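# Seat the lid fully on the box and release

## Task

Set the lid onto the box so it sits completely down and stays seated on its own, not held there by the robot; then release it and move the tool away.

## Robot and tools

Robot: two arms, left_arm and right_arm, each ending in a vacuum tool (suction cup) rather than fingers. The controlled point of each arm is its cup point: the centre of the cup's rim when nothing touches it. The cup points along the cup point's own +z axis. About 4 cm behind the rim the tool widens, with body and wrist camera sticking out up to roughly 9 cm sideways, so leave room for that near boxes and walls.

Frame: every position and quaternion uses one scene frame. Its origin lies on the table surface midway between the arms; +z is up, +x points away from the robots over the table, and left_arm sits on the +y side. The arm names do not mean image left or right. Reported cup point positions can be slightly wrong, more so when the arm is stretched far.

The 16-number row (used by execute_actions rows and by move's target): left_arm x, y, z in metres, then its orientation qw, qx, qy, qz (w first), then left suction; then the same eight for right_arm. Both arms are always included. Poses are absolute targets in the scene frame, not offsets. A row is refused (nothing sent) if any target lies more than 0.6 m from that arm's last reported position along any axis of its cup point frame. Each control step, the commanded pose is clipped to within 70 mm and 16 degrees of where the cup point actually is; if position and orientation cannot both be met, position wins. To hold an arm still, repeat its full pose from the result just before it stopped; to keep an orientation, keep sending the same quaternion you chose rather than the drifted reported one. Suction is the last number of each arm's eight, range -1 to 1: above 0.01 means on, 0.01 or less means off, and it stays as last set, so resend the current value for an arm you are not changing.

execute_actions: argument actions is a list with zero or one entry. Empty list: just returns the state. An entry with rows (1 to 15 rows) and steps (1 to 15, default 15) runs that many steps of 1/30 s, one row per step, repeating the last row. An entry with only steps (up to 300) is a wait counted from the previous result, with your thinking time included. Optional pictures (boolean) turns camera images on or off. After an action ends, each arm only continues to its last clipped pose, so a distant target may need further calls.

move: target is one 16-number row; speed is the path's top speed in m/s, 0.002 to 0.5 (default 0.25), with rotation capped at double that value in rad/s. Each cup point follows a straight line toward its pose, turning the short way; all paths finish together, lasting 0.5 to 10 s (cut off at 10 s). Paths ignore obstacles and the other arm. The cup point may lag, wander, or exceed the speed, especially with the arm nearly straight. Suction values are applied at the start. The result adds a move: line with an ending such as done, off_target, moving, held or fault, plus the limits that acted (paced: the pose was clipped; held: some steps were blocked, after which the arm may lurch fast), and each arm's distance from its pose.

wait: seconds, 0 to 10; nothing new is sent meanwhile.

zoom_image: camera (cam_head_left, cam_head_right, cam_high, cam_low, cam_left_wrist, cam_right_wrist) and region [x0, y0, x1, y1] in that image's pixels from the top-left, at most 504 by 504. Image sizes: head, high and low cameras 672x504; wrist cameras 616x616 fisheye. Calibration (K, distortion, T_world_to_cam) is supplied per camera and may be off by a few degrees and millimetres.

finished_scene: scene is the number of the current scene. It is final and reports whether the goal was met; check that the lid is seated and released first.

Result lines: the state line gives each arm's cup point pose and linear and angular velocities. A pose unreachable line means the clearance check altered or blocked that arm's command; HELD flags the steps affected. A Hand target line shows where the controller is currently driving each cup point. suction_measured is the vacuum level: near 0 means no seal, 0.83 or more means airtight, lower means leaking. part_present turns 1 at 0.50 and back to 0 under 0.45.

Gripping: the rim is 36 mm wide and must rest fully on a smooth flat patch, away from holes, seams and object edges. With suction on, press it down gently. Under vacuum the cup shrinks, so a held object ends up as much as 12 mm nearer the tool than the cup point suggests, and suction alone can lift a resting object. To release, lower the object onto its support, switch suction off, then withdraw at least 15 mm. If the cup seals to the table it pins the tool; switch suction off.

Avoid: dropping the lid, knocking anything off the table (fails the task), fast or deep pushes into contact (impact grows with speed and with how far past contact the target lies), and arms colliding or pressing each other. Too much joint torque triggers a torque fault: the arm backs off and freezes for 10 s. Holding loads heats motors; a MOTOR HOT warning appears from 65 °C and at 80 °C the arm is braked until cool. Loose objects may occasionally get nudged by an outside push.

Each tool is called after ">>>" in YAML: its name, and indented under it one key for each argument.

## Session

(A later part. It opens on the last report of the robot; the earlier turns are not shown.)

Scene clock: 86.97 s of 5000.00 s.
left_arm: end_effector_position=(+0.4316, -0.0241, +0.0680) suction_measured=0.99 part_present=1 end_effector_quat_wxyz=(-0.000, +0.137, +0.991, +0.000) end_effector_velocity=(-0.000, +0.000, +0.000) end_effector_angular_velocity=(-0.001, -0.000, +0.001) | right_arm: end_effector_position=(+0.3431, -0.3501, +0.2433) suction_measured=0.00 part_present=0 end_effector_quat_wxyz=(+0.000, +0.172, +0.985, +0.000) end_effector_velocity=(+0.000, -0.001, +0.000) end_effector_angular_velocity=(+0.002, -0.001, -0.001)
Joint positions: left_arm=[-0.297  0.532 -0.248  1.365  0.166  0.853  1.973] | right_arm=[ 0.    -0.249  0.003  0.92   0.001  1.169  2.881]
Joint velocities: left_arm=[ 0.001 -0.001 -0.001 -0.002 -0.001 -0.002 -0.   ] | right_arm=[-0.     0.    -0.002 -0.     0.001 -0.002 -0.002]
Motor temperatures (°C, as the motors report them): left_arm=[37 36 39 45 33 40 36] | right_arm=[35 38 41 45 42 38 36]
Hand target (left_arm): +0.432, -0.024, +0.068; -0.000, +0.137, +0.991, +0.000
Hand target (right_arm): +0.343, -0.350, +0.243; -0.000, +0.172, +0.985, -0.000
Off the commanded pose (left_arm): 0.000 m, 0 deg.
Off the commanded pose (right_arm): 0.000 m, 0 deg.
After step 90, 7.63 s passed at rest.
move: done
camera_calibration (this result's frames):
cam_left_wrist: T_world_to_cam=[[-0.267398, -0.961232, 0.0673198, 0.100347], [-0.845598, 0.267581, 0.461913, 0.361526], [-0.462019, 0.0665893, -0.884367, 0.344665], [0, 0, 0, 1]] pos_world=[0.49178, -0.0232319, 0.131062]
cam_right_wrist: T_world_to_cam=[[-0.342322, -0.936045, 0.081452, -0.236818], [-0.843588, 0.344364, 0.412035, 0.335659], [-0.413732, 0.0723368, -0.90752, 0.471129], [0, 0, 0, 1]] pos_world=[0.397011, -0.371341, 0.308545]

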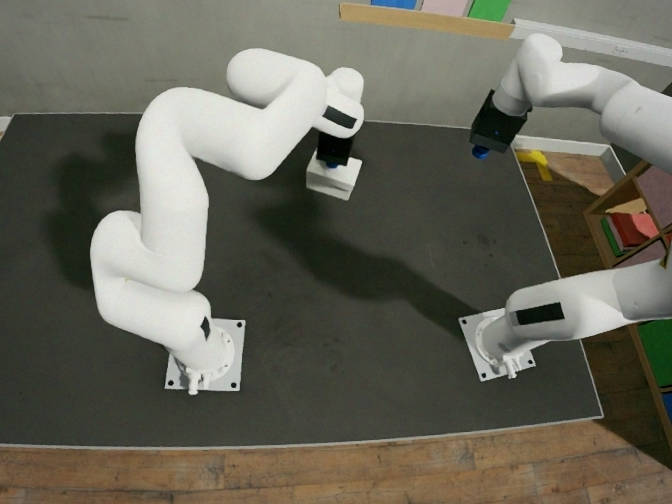

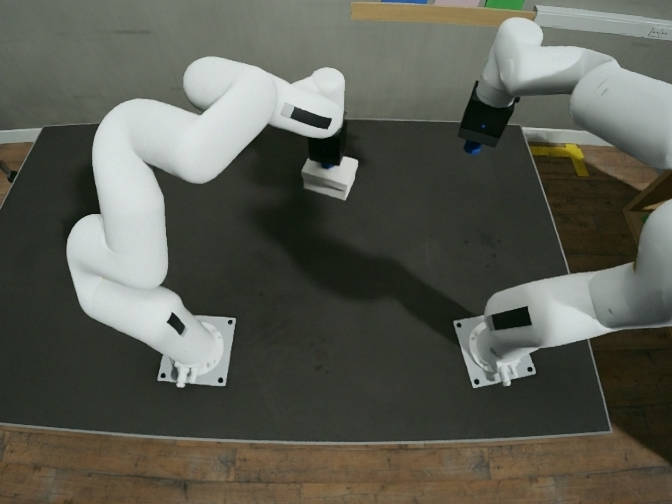

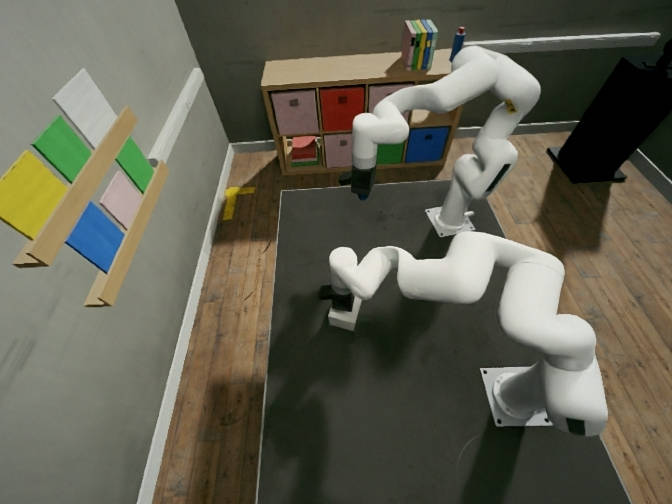

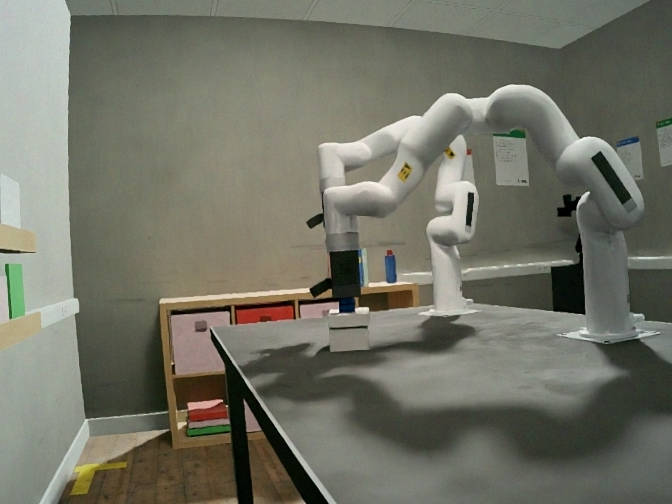

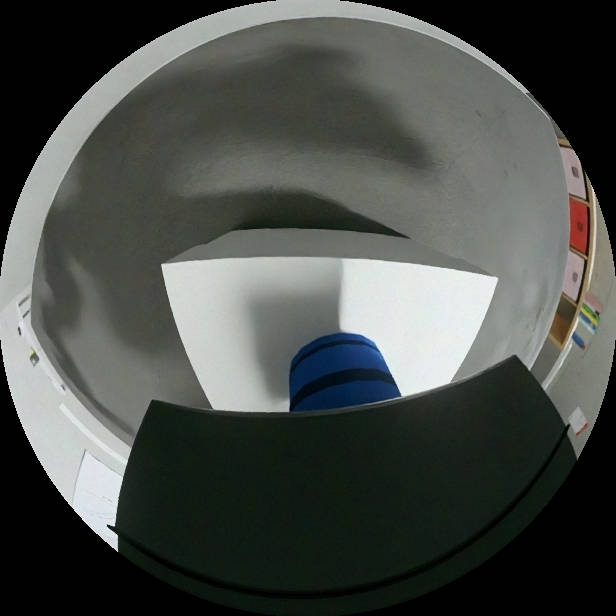

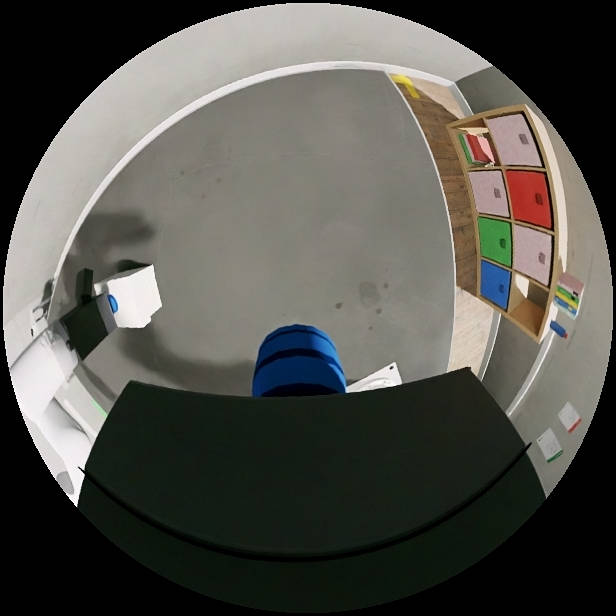

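Looks plausible. Try.

>>> move:
  target: [0.4316,-0.0241,0.060,0,0.1374,0.9905,0,1,0.3431,-0.3501,0.2433,0,0.172,0.985,0,0]
  speed: 0.01

>>> zoom_image:
  camera: "cam_low"
  region: [295,280,405,365]

Scene clock: 91.77 s of 5000.00 s.
left_arm: end_effector_position=(+0.4320, -0.0249, +0.0609) suction_measured=0.99 part_present=1 end_effector_quat_wxyz=(+0.001, +0.138, +0.990, -0.001) end_effector_velocity=(-0.001, -0.000, -0.001) end_effector_angular_velocity=(+0.000, +0.001, -0.000) | right_arm: end_effector_position=(+0.3431, -0.3501, +0.2433) suction_measured=0.00 part_present=0 end_effector_quat_wxyz=(+0.000, +0.172, +0.985, +0.000) end_effector_velocity=(+0.000, +0.000, -0.000) end_effector_angular_velocity=(-0.001, +0.000, +0.001)
Joint positions: left_arm=[-0.299  0.545 -0.246  1.361  0.171  0.835  1.97 ] | right_arm=[ 0.    -0.249  0.003  0.92   0.001  1.169  2.881]
Joint velocities: left_arm=[ 0.001  0.002 -0.001 -0.001  0.001 -0.001 -0.001] | right_arm=[ 0.     0.001  0.001 -0.    -0.    -0.001  0.   ]
Motor temperatures (°C, as the motors report them): left_arm=[37 36 39 45 33 40 36] | right_arm=[35 38 41 45 42 38 36]
Hand target (left_arm): +0.432, -0.024, +0.060; +0.000, +0.137, +0.991, +0.000
Hand target (right_arm): +0.343, -0.350, +0.243; +0.000, +0.172, +0.985, +0.000
Off the commanded pose (left_arm): 0.001 m, 0 deg.
Off the commanded pose (right_arm): 0.000 m, 0 deg.
After step 90, 0.73 s passed at rest.
move: done
camera_calibration (this result's frames):
cam_left_wrist: T_world_to_cam=[[-0.268184, -0.960959, 0.0680853, 0.100502], [-0.846279, 0.268769, 0.459973, 0.365747], [-0.460314, 0.0657383, -0.885319, 0.337882], [0, 0, 0, 1]] pos_world=[0.492009, -0.0239348, 0.124057]
cam_right_wrist: T_world_to_cam=[[-0.342322, -0.936045, 0.081452, -0.236818], [-0.843588, 0.344364, 0.412035, 0.335659], [-0.413732, 0.0723368, -0.90752, 0.471129], [0, 0, 0, 1]] pos_world=[0.397011, -0.371341, 0.308545]

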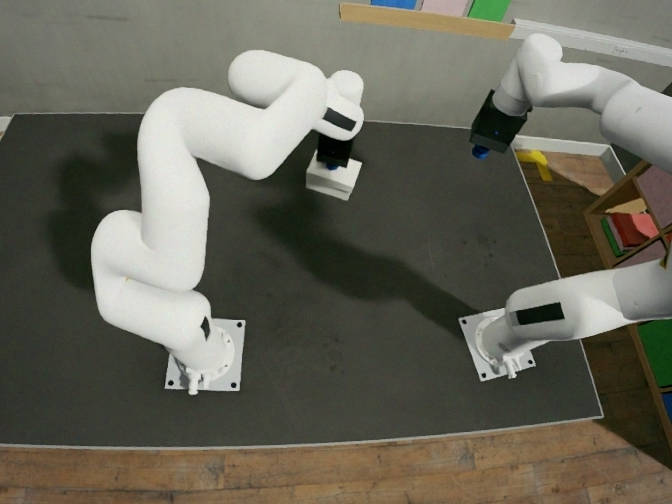

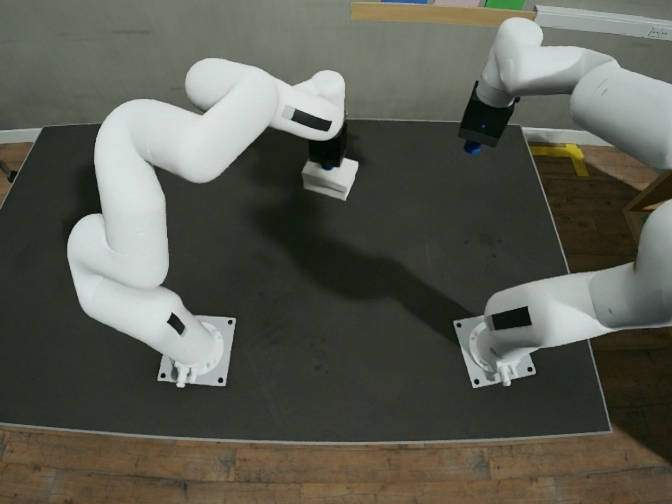

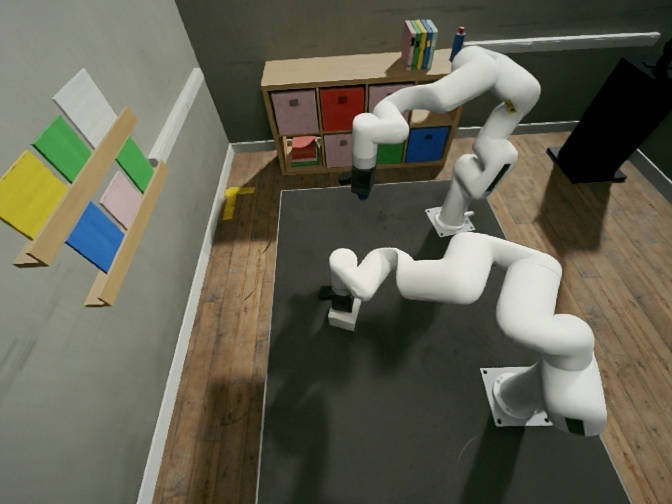

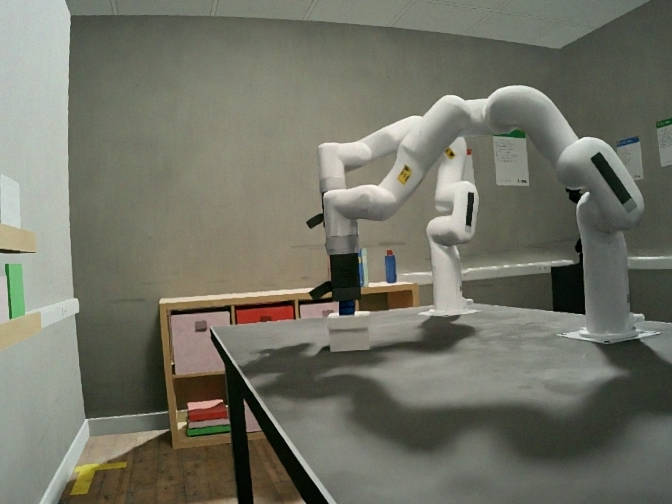

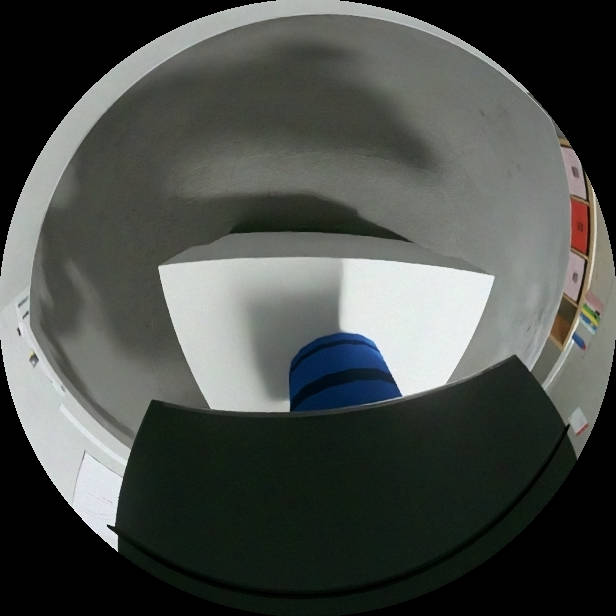

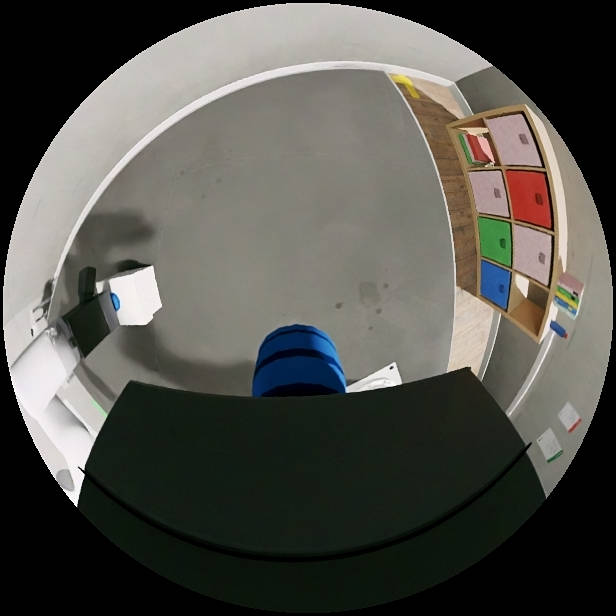

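Region (295, 280, 405, 365) of cam_low's 672x504 image, scaled by 4.582, with more detail than that image has; it fills the top 389 rows of this view, and the rest is white.

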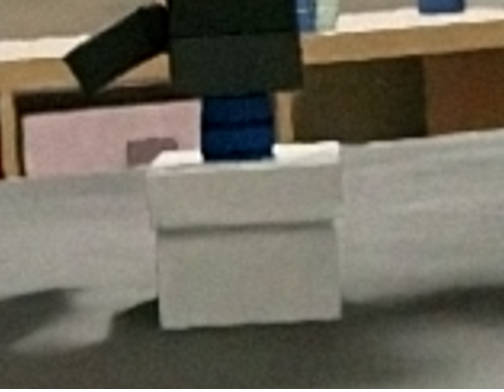

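>>> move:
  target: [0.4316,-0.0241,0.069,0,0.1374,0.9905,0,1,0.3431,-0.3501,0.2433,0,0.172,0.985,0,0]
  speed: 0.02

>>> move:
  target: [0.4300,-0.0226,0.067,0,0.1374,0.9905,0,1,0.3431,-0.3501,0.2433,0,0.172,0.985,0,0]
  speed: 0.01

>>> zoom_image:
  camera: "cam_low"
  region: [295,280,405,365]

>>> zoom_image:
  camera: "cam_head_right"
  region: [285,130,385,210]

>>> zoom_image:
  camera: "cam_left_wrist"
  region: [140,200,520,320]

>>> zoom_image:
  camera: "cam_high"
  region: [310,280,380,340]

Scene clock: 99.50 s of 5000.00 s.
left_arm: end_effector_position=(+0.4315, -0.0240, +0.0687) suction_measured=0.99 part_present=1 end_effector_quat_wxyz=(-0.000, +0.137, +0.991, +0.000) end_effector_velocity=(-0.000, -0.000, +0.000) end_effector_angular_velocity=(+0.000, +0.000, -0.002) | right_arm: end_effector_position=(+0.3431, -0.3501, +0.2433) suction_measured=0.00 part_present=0 end_effector_quat_wxyz=(+0.000, +0.172, +0.985, +0.000) end_effector_velocity=(+0.000, -0.001, -0.000) end_effector_angular_velocity=(-0.001, -0.000, -0.001)
Joint positions: left_arm=[-0.297  0.53  -0.248  1.365  0.165  0.855  1.973] | right_arm=[ 0.    -0.249  0.003  0.92   0.001  1.169  2.881]
Joint velocities: left_arm=[-0.    -0.    -0.001 -0.     0.     0.001  0.   ] | right_arm=[-0.001  0.    -0.002  0.    -0.001 -0.    -0.001]
Motor temperatures (°C, as the motors report them): left_arm=[37 36 39 45 33 39 36] | right_arm=[35 38 41 45 42 38 36]
Hand target (left_arm): +0.432, -0.024, +0.069; -0.000, +0.137, +0.991, -0.000
Hand target (right_arm): +0.343, -0.350, +0.243; -0.000, +0.172, +0.985, +0.000
Off the commanded pose (left_arm): 0.000 m, 0 deg.
Off the commanded pose (right_arm): 0.000 m, 0 deg.
After step 90, 3.97 s passed at rest.
move: done
camera_calibration (this result's frames):
cam_left_wrist: T_world_to_cam=[[-0.267308, -0.961266, 0.0671876, 0.100356], [-0.845353, 0.267399, 0.462467, 0.360869], [-0.46252, 0.0668238, -0.884087, 0.34539], [0, 0, 0, 1]] pos_world=[0.491637, -0.0231076, 0.131722]
cam_right_wrist: T_world_to_cam=[[-0.342322, -0.936045, 0.081452, -0.236818], [-0.843588, 0.344364, 0.412035, 0.335659], [-0.413732, 0.0723367, -0.90752, 0.471129], [0, 0, 0, 1]] pos_world=[0.397011, -0.371341, 0.308545]

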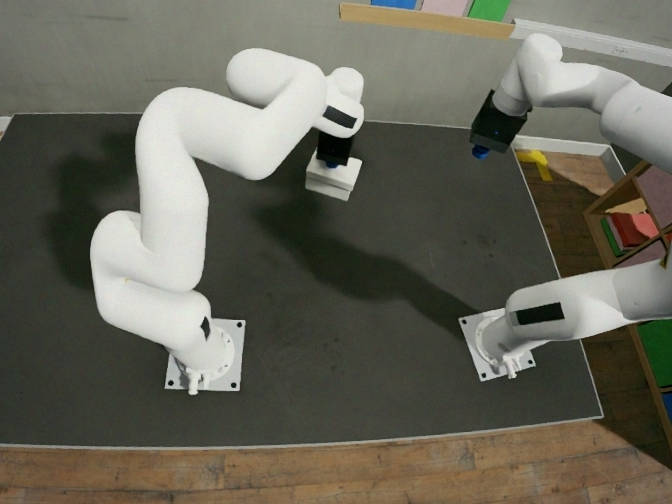

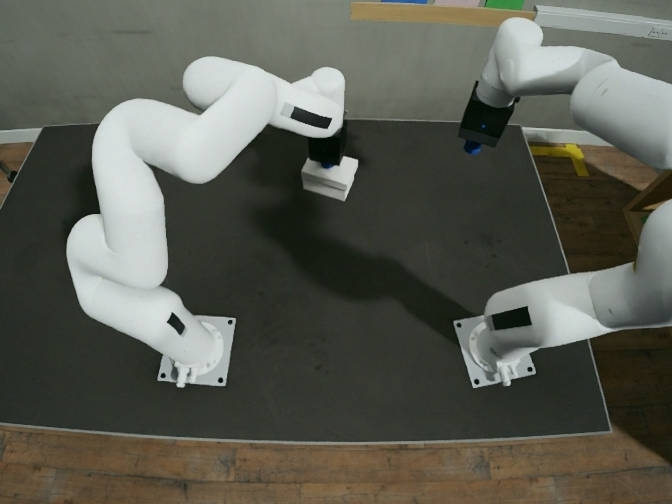

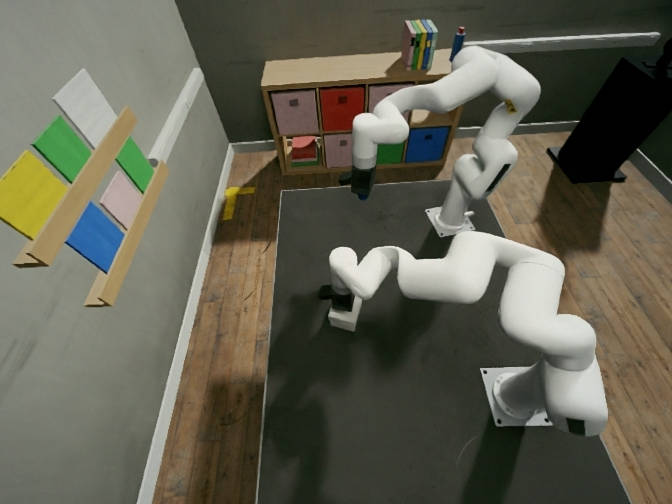

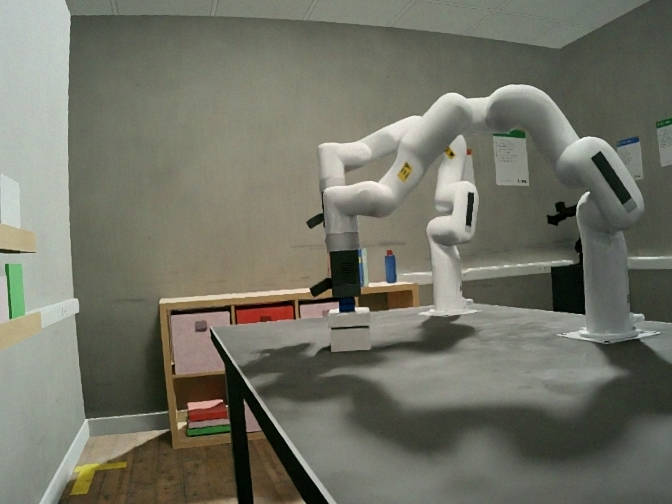

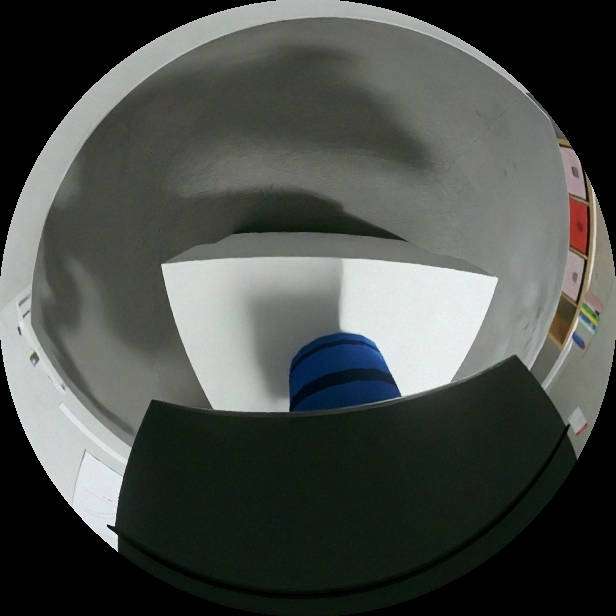

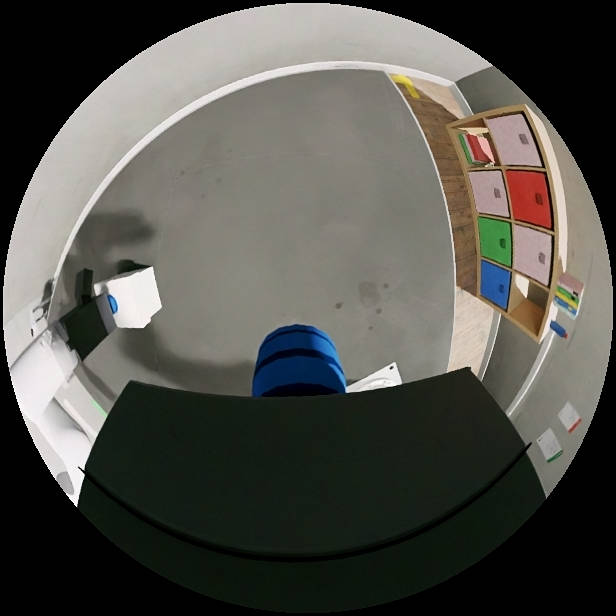

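Scene clock: 100.20 s of 5000.00 s.
left_arm: end_effector_position=(+0.4300, -0.0226, +0.0670) suction_measured=0.99 part_present=1 end_effector_quat_wxyz=(-0.000, +0.137, +0.991, +0.000) end_effector_velocity=(+0.000, +0.000, -0.000) end_effector_angular_velocity=(-0.001, -0.001, +0.002) | right_arm: end_effector_position=(+0.3431, -0.3501, +0.2433) suction_measured=0.00 part_present=0 end_effector_quat_wxyz=(+0.000, +0.172, +0.985, +0.000) end_effector_velocity=(+0.001, -0.000, +0.000) end_effector_angular_velocity=(+0.002, -0.003, -0.003)
Joint positions: left_arm=[-0.296  0.527 -0.248  1.354  0.165  0.847  1.973] | right_arm=[ 0.    -0.249  0.003  0.92   0.001  1.169  2.881]
Joint velocities: left_arm=[-0.    -0.001  0.002 -0.002 -0.001 -0.002  0.   ] | right_arm=[-0.     0.    -0.002 -0.     0.001 -0.003  0.001]
Motor temperatures (°C, as the motors report them): left_arm=[37 36 39 45 33 39 36] | right_arm=[35 38 41 45 42 38 36]
Hand target (left_arm): +0.430, -0.023, +0.067; +0.000, +0.137, +0.991, +0.000
Hand target (right_arm): +0.343, -0.350, +0.243; -0.000, +0.172, +0.985, +0.000
Off the commanded pose (left_arm): 0.000 m, 0 deg.
Off the commanded pose (right_arm): 0.000 m, 0 deg.
move: done
camera_calibration (this result's frames):
cam_left_wrist: T_world_to_cam=[[-0.267357, -0.961245, 0.0672943, 0.101425], [-0.845589, 0.26753, 0.461959, 0.36021], [-0.462059, 0.0666048, -0.884344, 0.342948], [0, 0, 0, 1]] pos_world=[0.490169, -0.0217144, 0.130057]
cam_right_wrist: T_world_to_cam=[[-0.342322, -0.936045, 0.0814519, -0.236818], [-0.843588, 0.344364, 0.412035, 0.335659], [-0.413732, 0.0723367, -0.90752, 0.471129], [0, 0, 0, 1]] pos_world=[0.397011, -0.371341, 0.308545]

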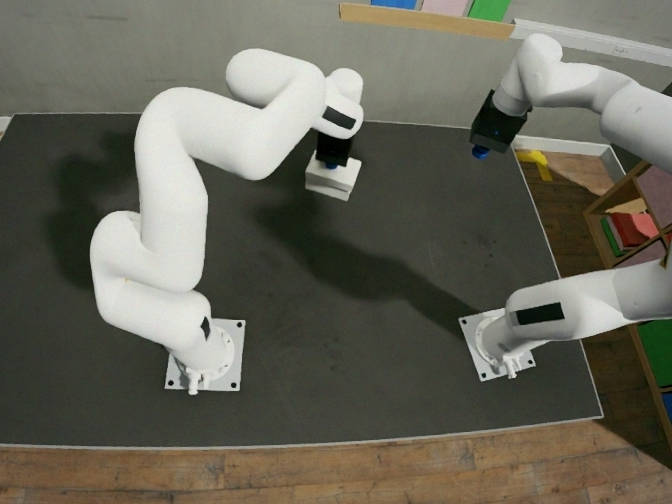

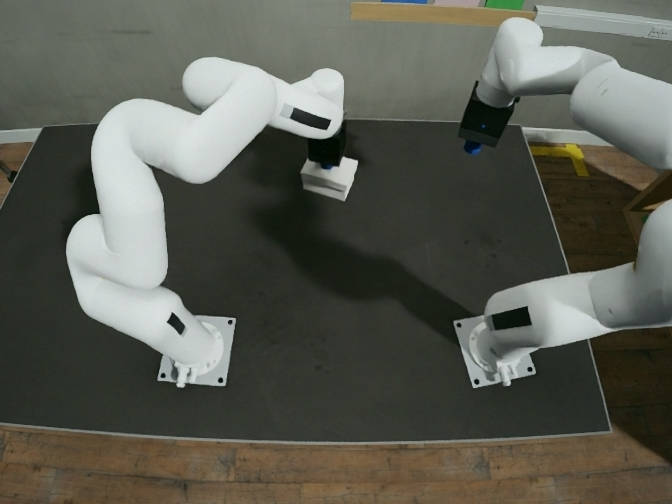

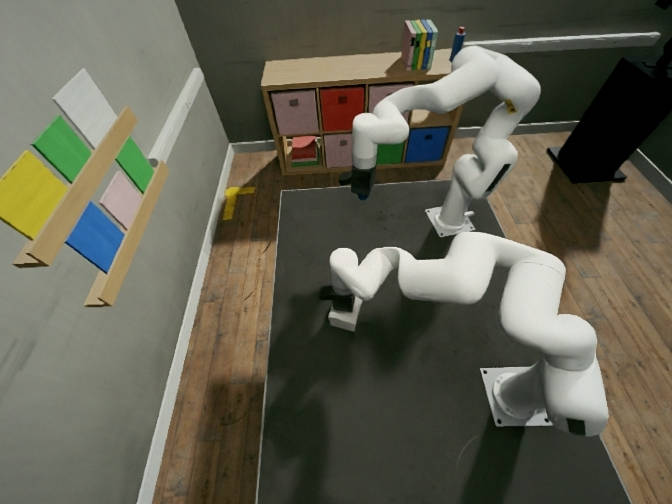

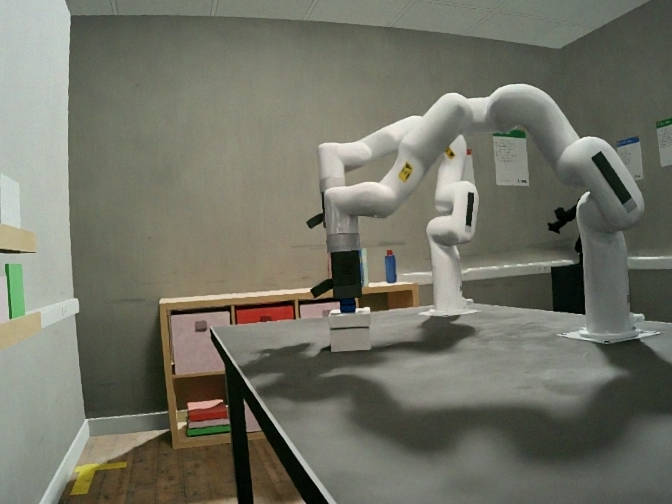

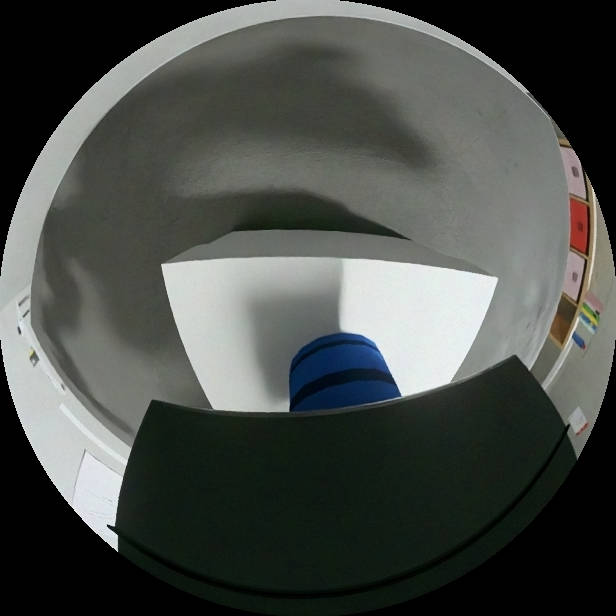

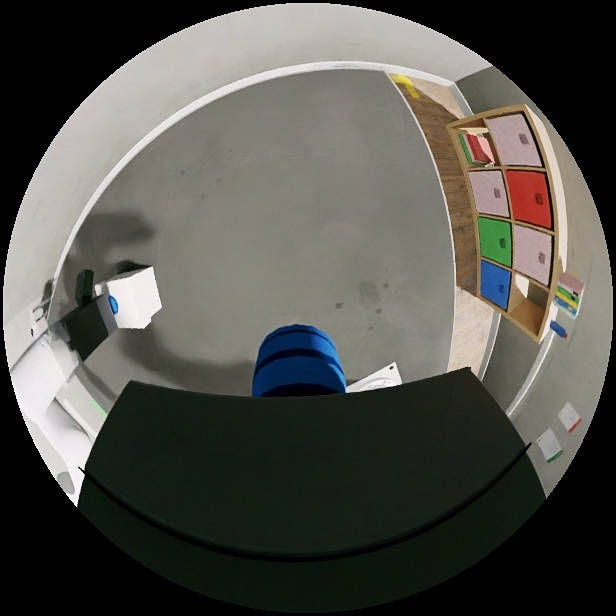

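Region (295, 280, 405, 365) of cam_low's 672x504 image, scaled by 4.582, with more detail than that image has; it fills the top 389 rows of this view, and the rest is white.

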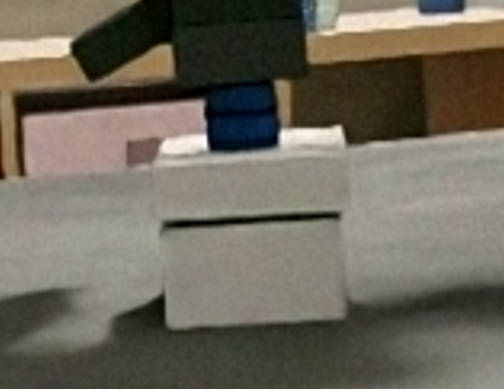

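Region (285, 130, 385, 210) of cam_head_right's 672x504 image, scaled by 5.040, with more detail than that image has; it fills the top 403 rows of this view, and the rest is white.

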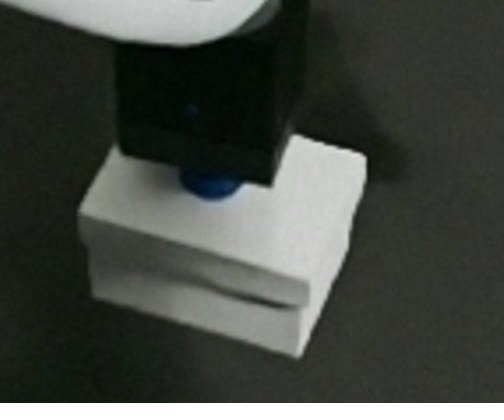

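Region (140, 200, 520, 320) of cam_left_wrist's 616x616 image, scaled by 1.326, with more detail than that image has; it fills the top 159 rows of this view, and the rest is white.

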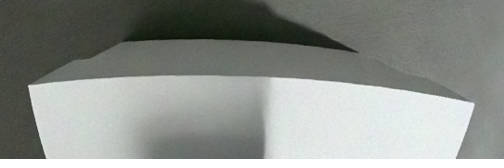

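Region (310, 280, 380, 340) of cam_high's 672x504 image, scaled by 7.200, with more detail than that image has; it fills the top 432 rows of this view, and the rest is white.

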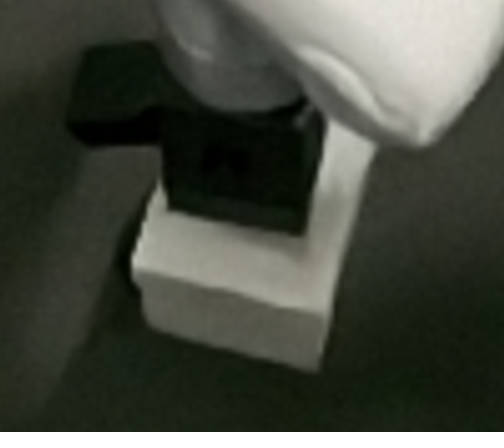

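>>> move:
  target: [0.4262,-0.0215,0.067,0,0.1374,0.9905,0,1,0.3431,-0.3501,0.2433,0,0.172,0.985,0,0]
  speed: 0.01

>>> zoom_image:
  camera: "cam_left_wrist"
  region: [150,210,330,290]

>>> zoom_image:
  camera: "cam_left_wrist"
  region: [330,210,510,290]

>>> zoom_image:
  camera: "cam_low"
  region: [295,280,405,365]

Scene clock: 108.47 s of 5000.00 s.
left_arm: end_effector_position=(+0.4263, -0.0215, +0.0670) suction_measured=0.99 part_present=1 end_effector_quat_wxyz=(-0.000, +0.137, +0.991, +0.000) end_effector_velocity=(-0.000, +0.001, -0.000) end_effector_angular_velocity=(+0.000, -0.001, +0.000) | right_arm: end_effector_position=(+0.3431, -0.3501, +0.2433) suction_measured=0.00 part_present=0 end_effector_quat_wxyz=(-0.000, +0.172, +0.985, -0.000) end_effector_velocity=(-0.000, +0.000, +0.001) end_effector_angular_velocity=(-0.001, -0.000, +0.002)
Joint positions: left_arm=[-0.295  0.516 -0.249  1.335  0.164  0.84   1.972] | right_arm=[ 0.    -0.249  0.003  0.92   0.001  1.169  2.881]
Joint velocities: left_arm=[ 0.    -0.002  0.    -0.004  0.001 -0.002 -0.   ] | right_arm=[ 0.    -0.002  0.001 -0.    -0.     0.001 -0.001]
Motor temperatures (°C, as the motors report them): left_arm=[37 36 39 45 33 39 36] | right_arm=[35 38 41 45 42 38 36]
Hand target (left_arm): +0.426, -0.021, +0.067; -0.000, +0.137, +0.991, +0.000
Hand target (right_arm): +0.343, -0.350, +0.243; +0.000, +0.172, +0.985, +0.000
Off the commanded pose (left_arm): 0.000 m, 0 deg.
Off the commanded pose (right_arm): 0.000 m, 0 deg.
After step 90, 4.57 s passed at rest.
move: done
camera_calibration (this result's frames):
cam_left_wrist: T_world_to_cam=[[-0.267409, -0.961229, 0.0673186, 0.101468], [-0.845594, 0.26759, 0.461917, 0.356739], [-0.462022, 0.0665965, -0.884365, 0.341129], [0, 0, 0, 1]] pos_world=[0.486399, -0.0206434, 0.130068]
cam_right_wrist: T_world_to_cam=[[-0.342322, -0.936045, 0.0814523, -0.236818], [-0.843588, 0.344364, 0.412035, 0.335659], [-0.413732, 0.0723365, -0.90752, 0.471129], [0, 0, 0, 1]] pos_world=[0.397011, -0.371341, 0.308545]

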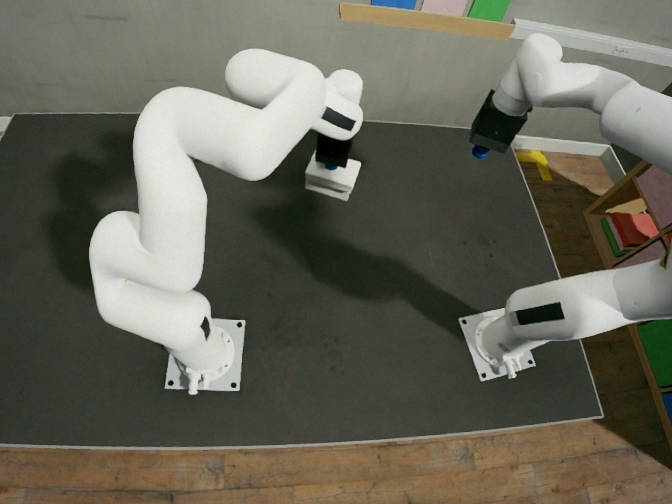

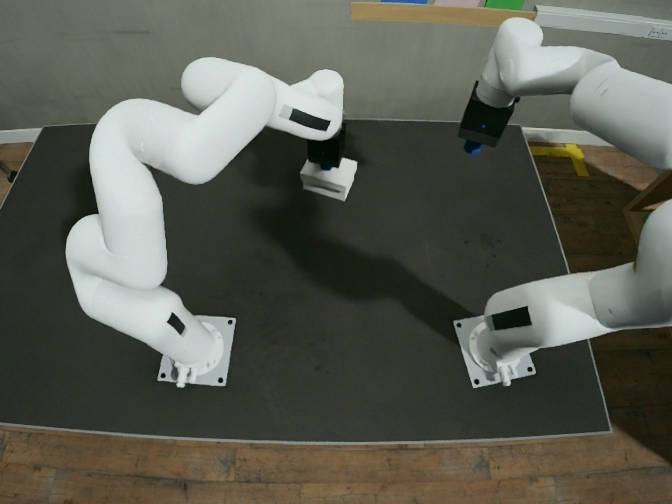

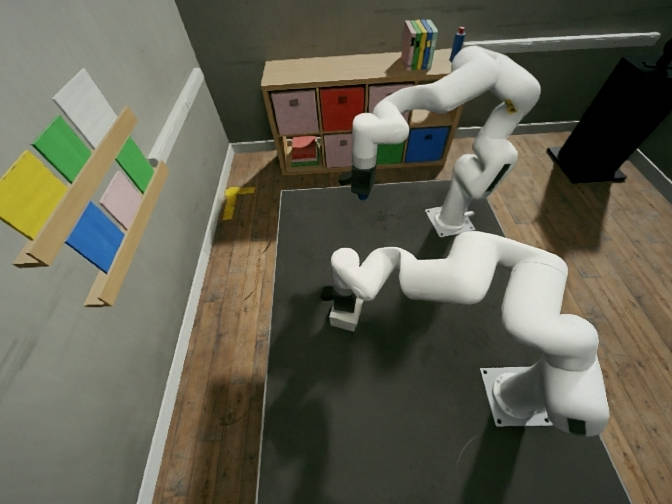

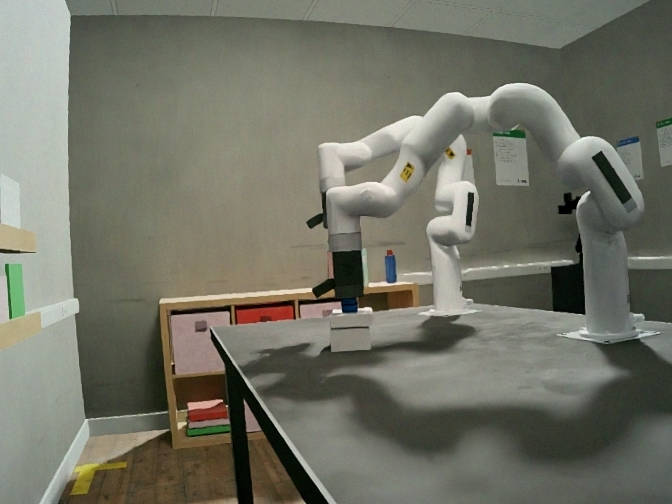

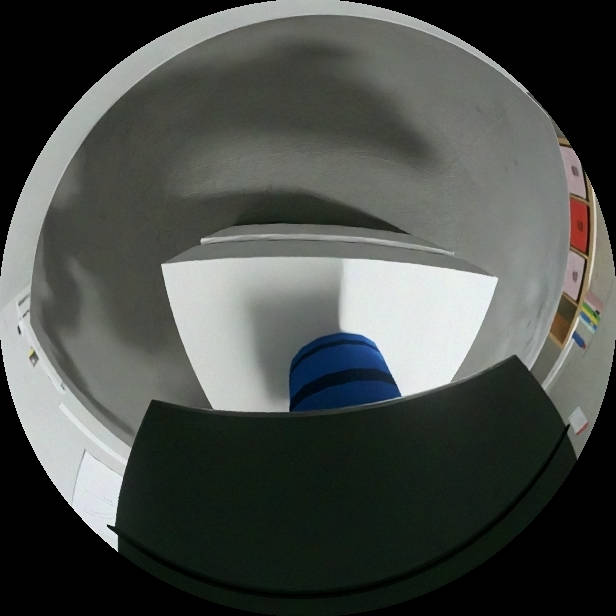

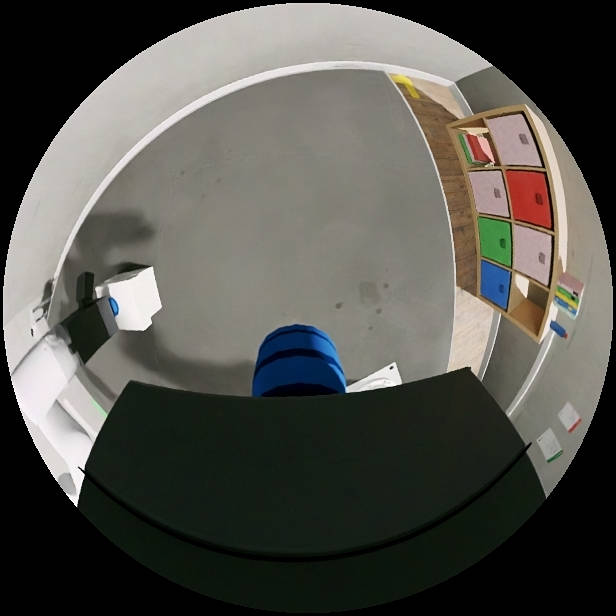

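Region (150, 210, 330, 290) of cam_left_wrist's 616x616 image, scaled by 2.800, with more detail than that image has.

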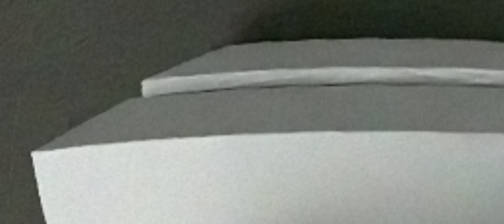

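Region (330, 210, 510, 290) of cam_left_wrist's 616x616 image, scaled by 2.800, with more detail than that image has.

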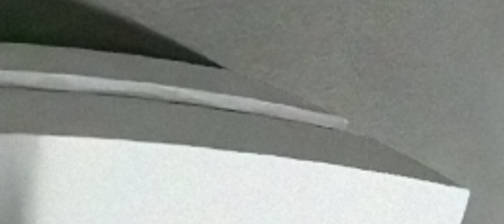

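Region (295, 280, 405, 365) of cam_low's 672x504 image, scaled by 4.582, with more detail than that image has; it fills the top 389 rows of this view, and the rest is white.

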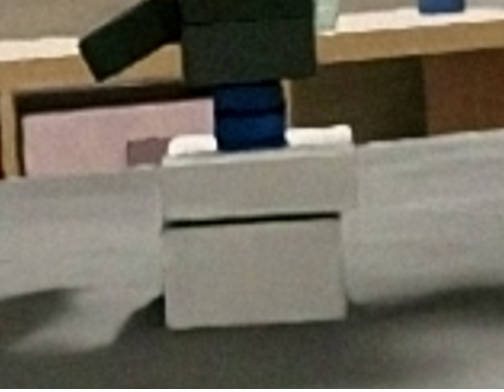

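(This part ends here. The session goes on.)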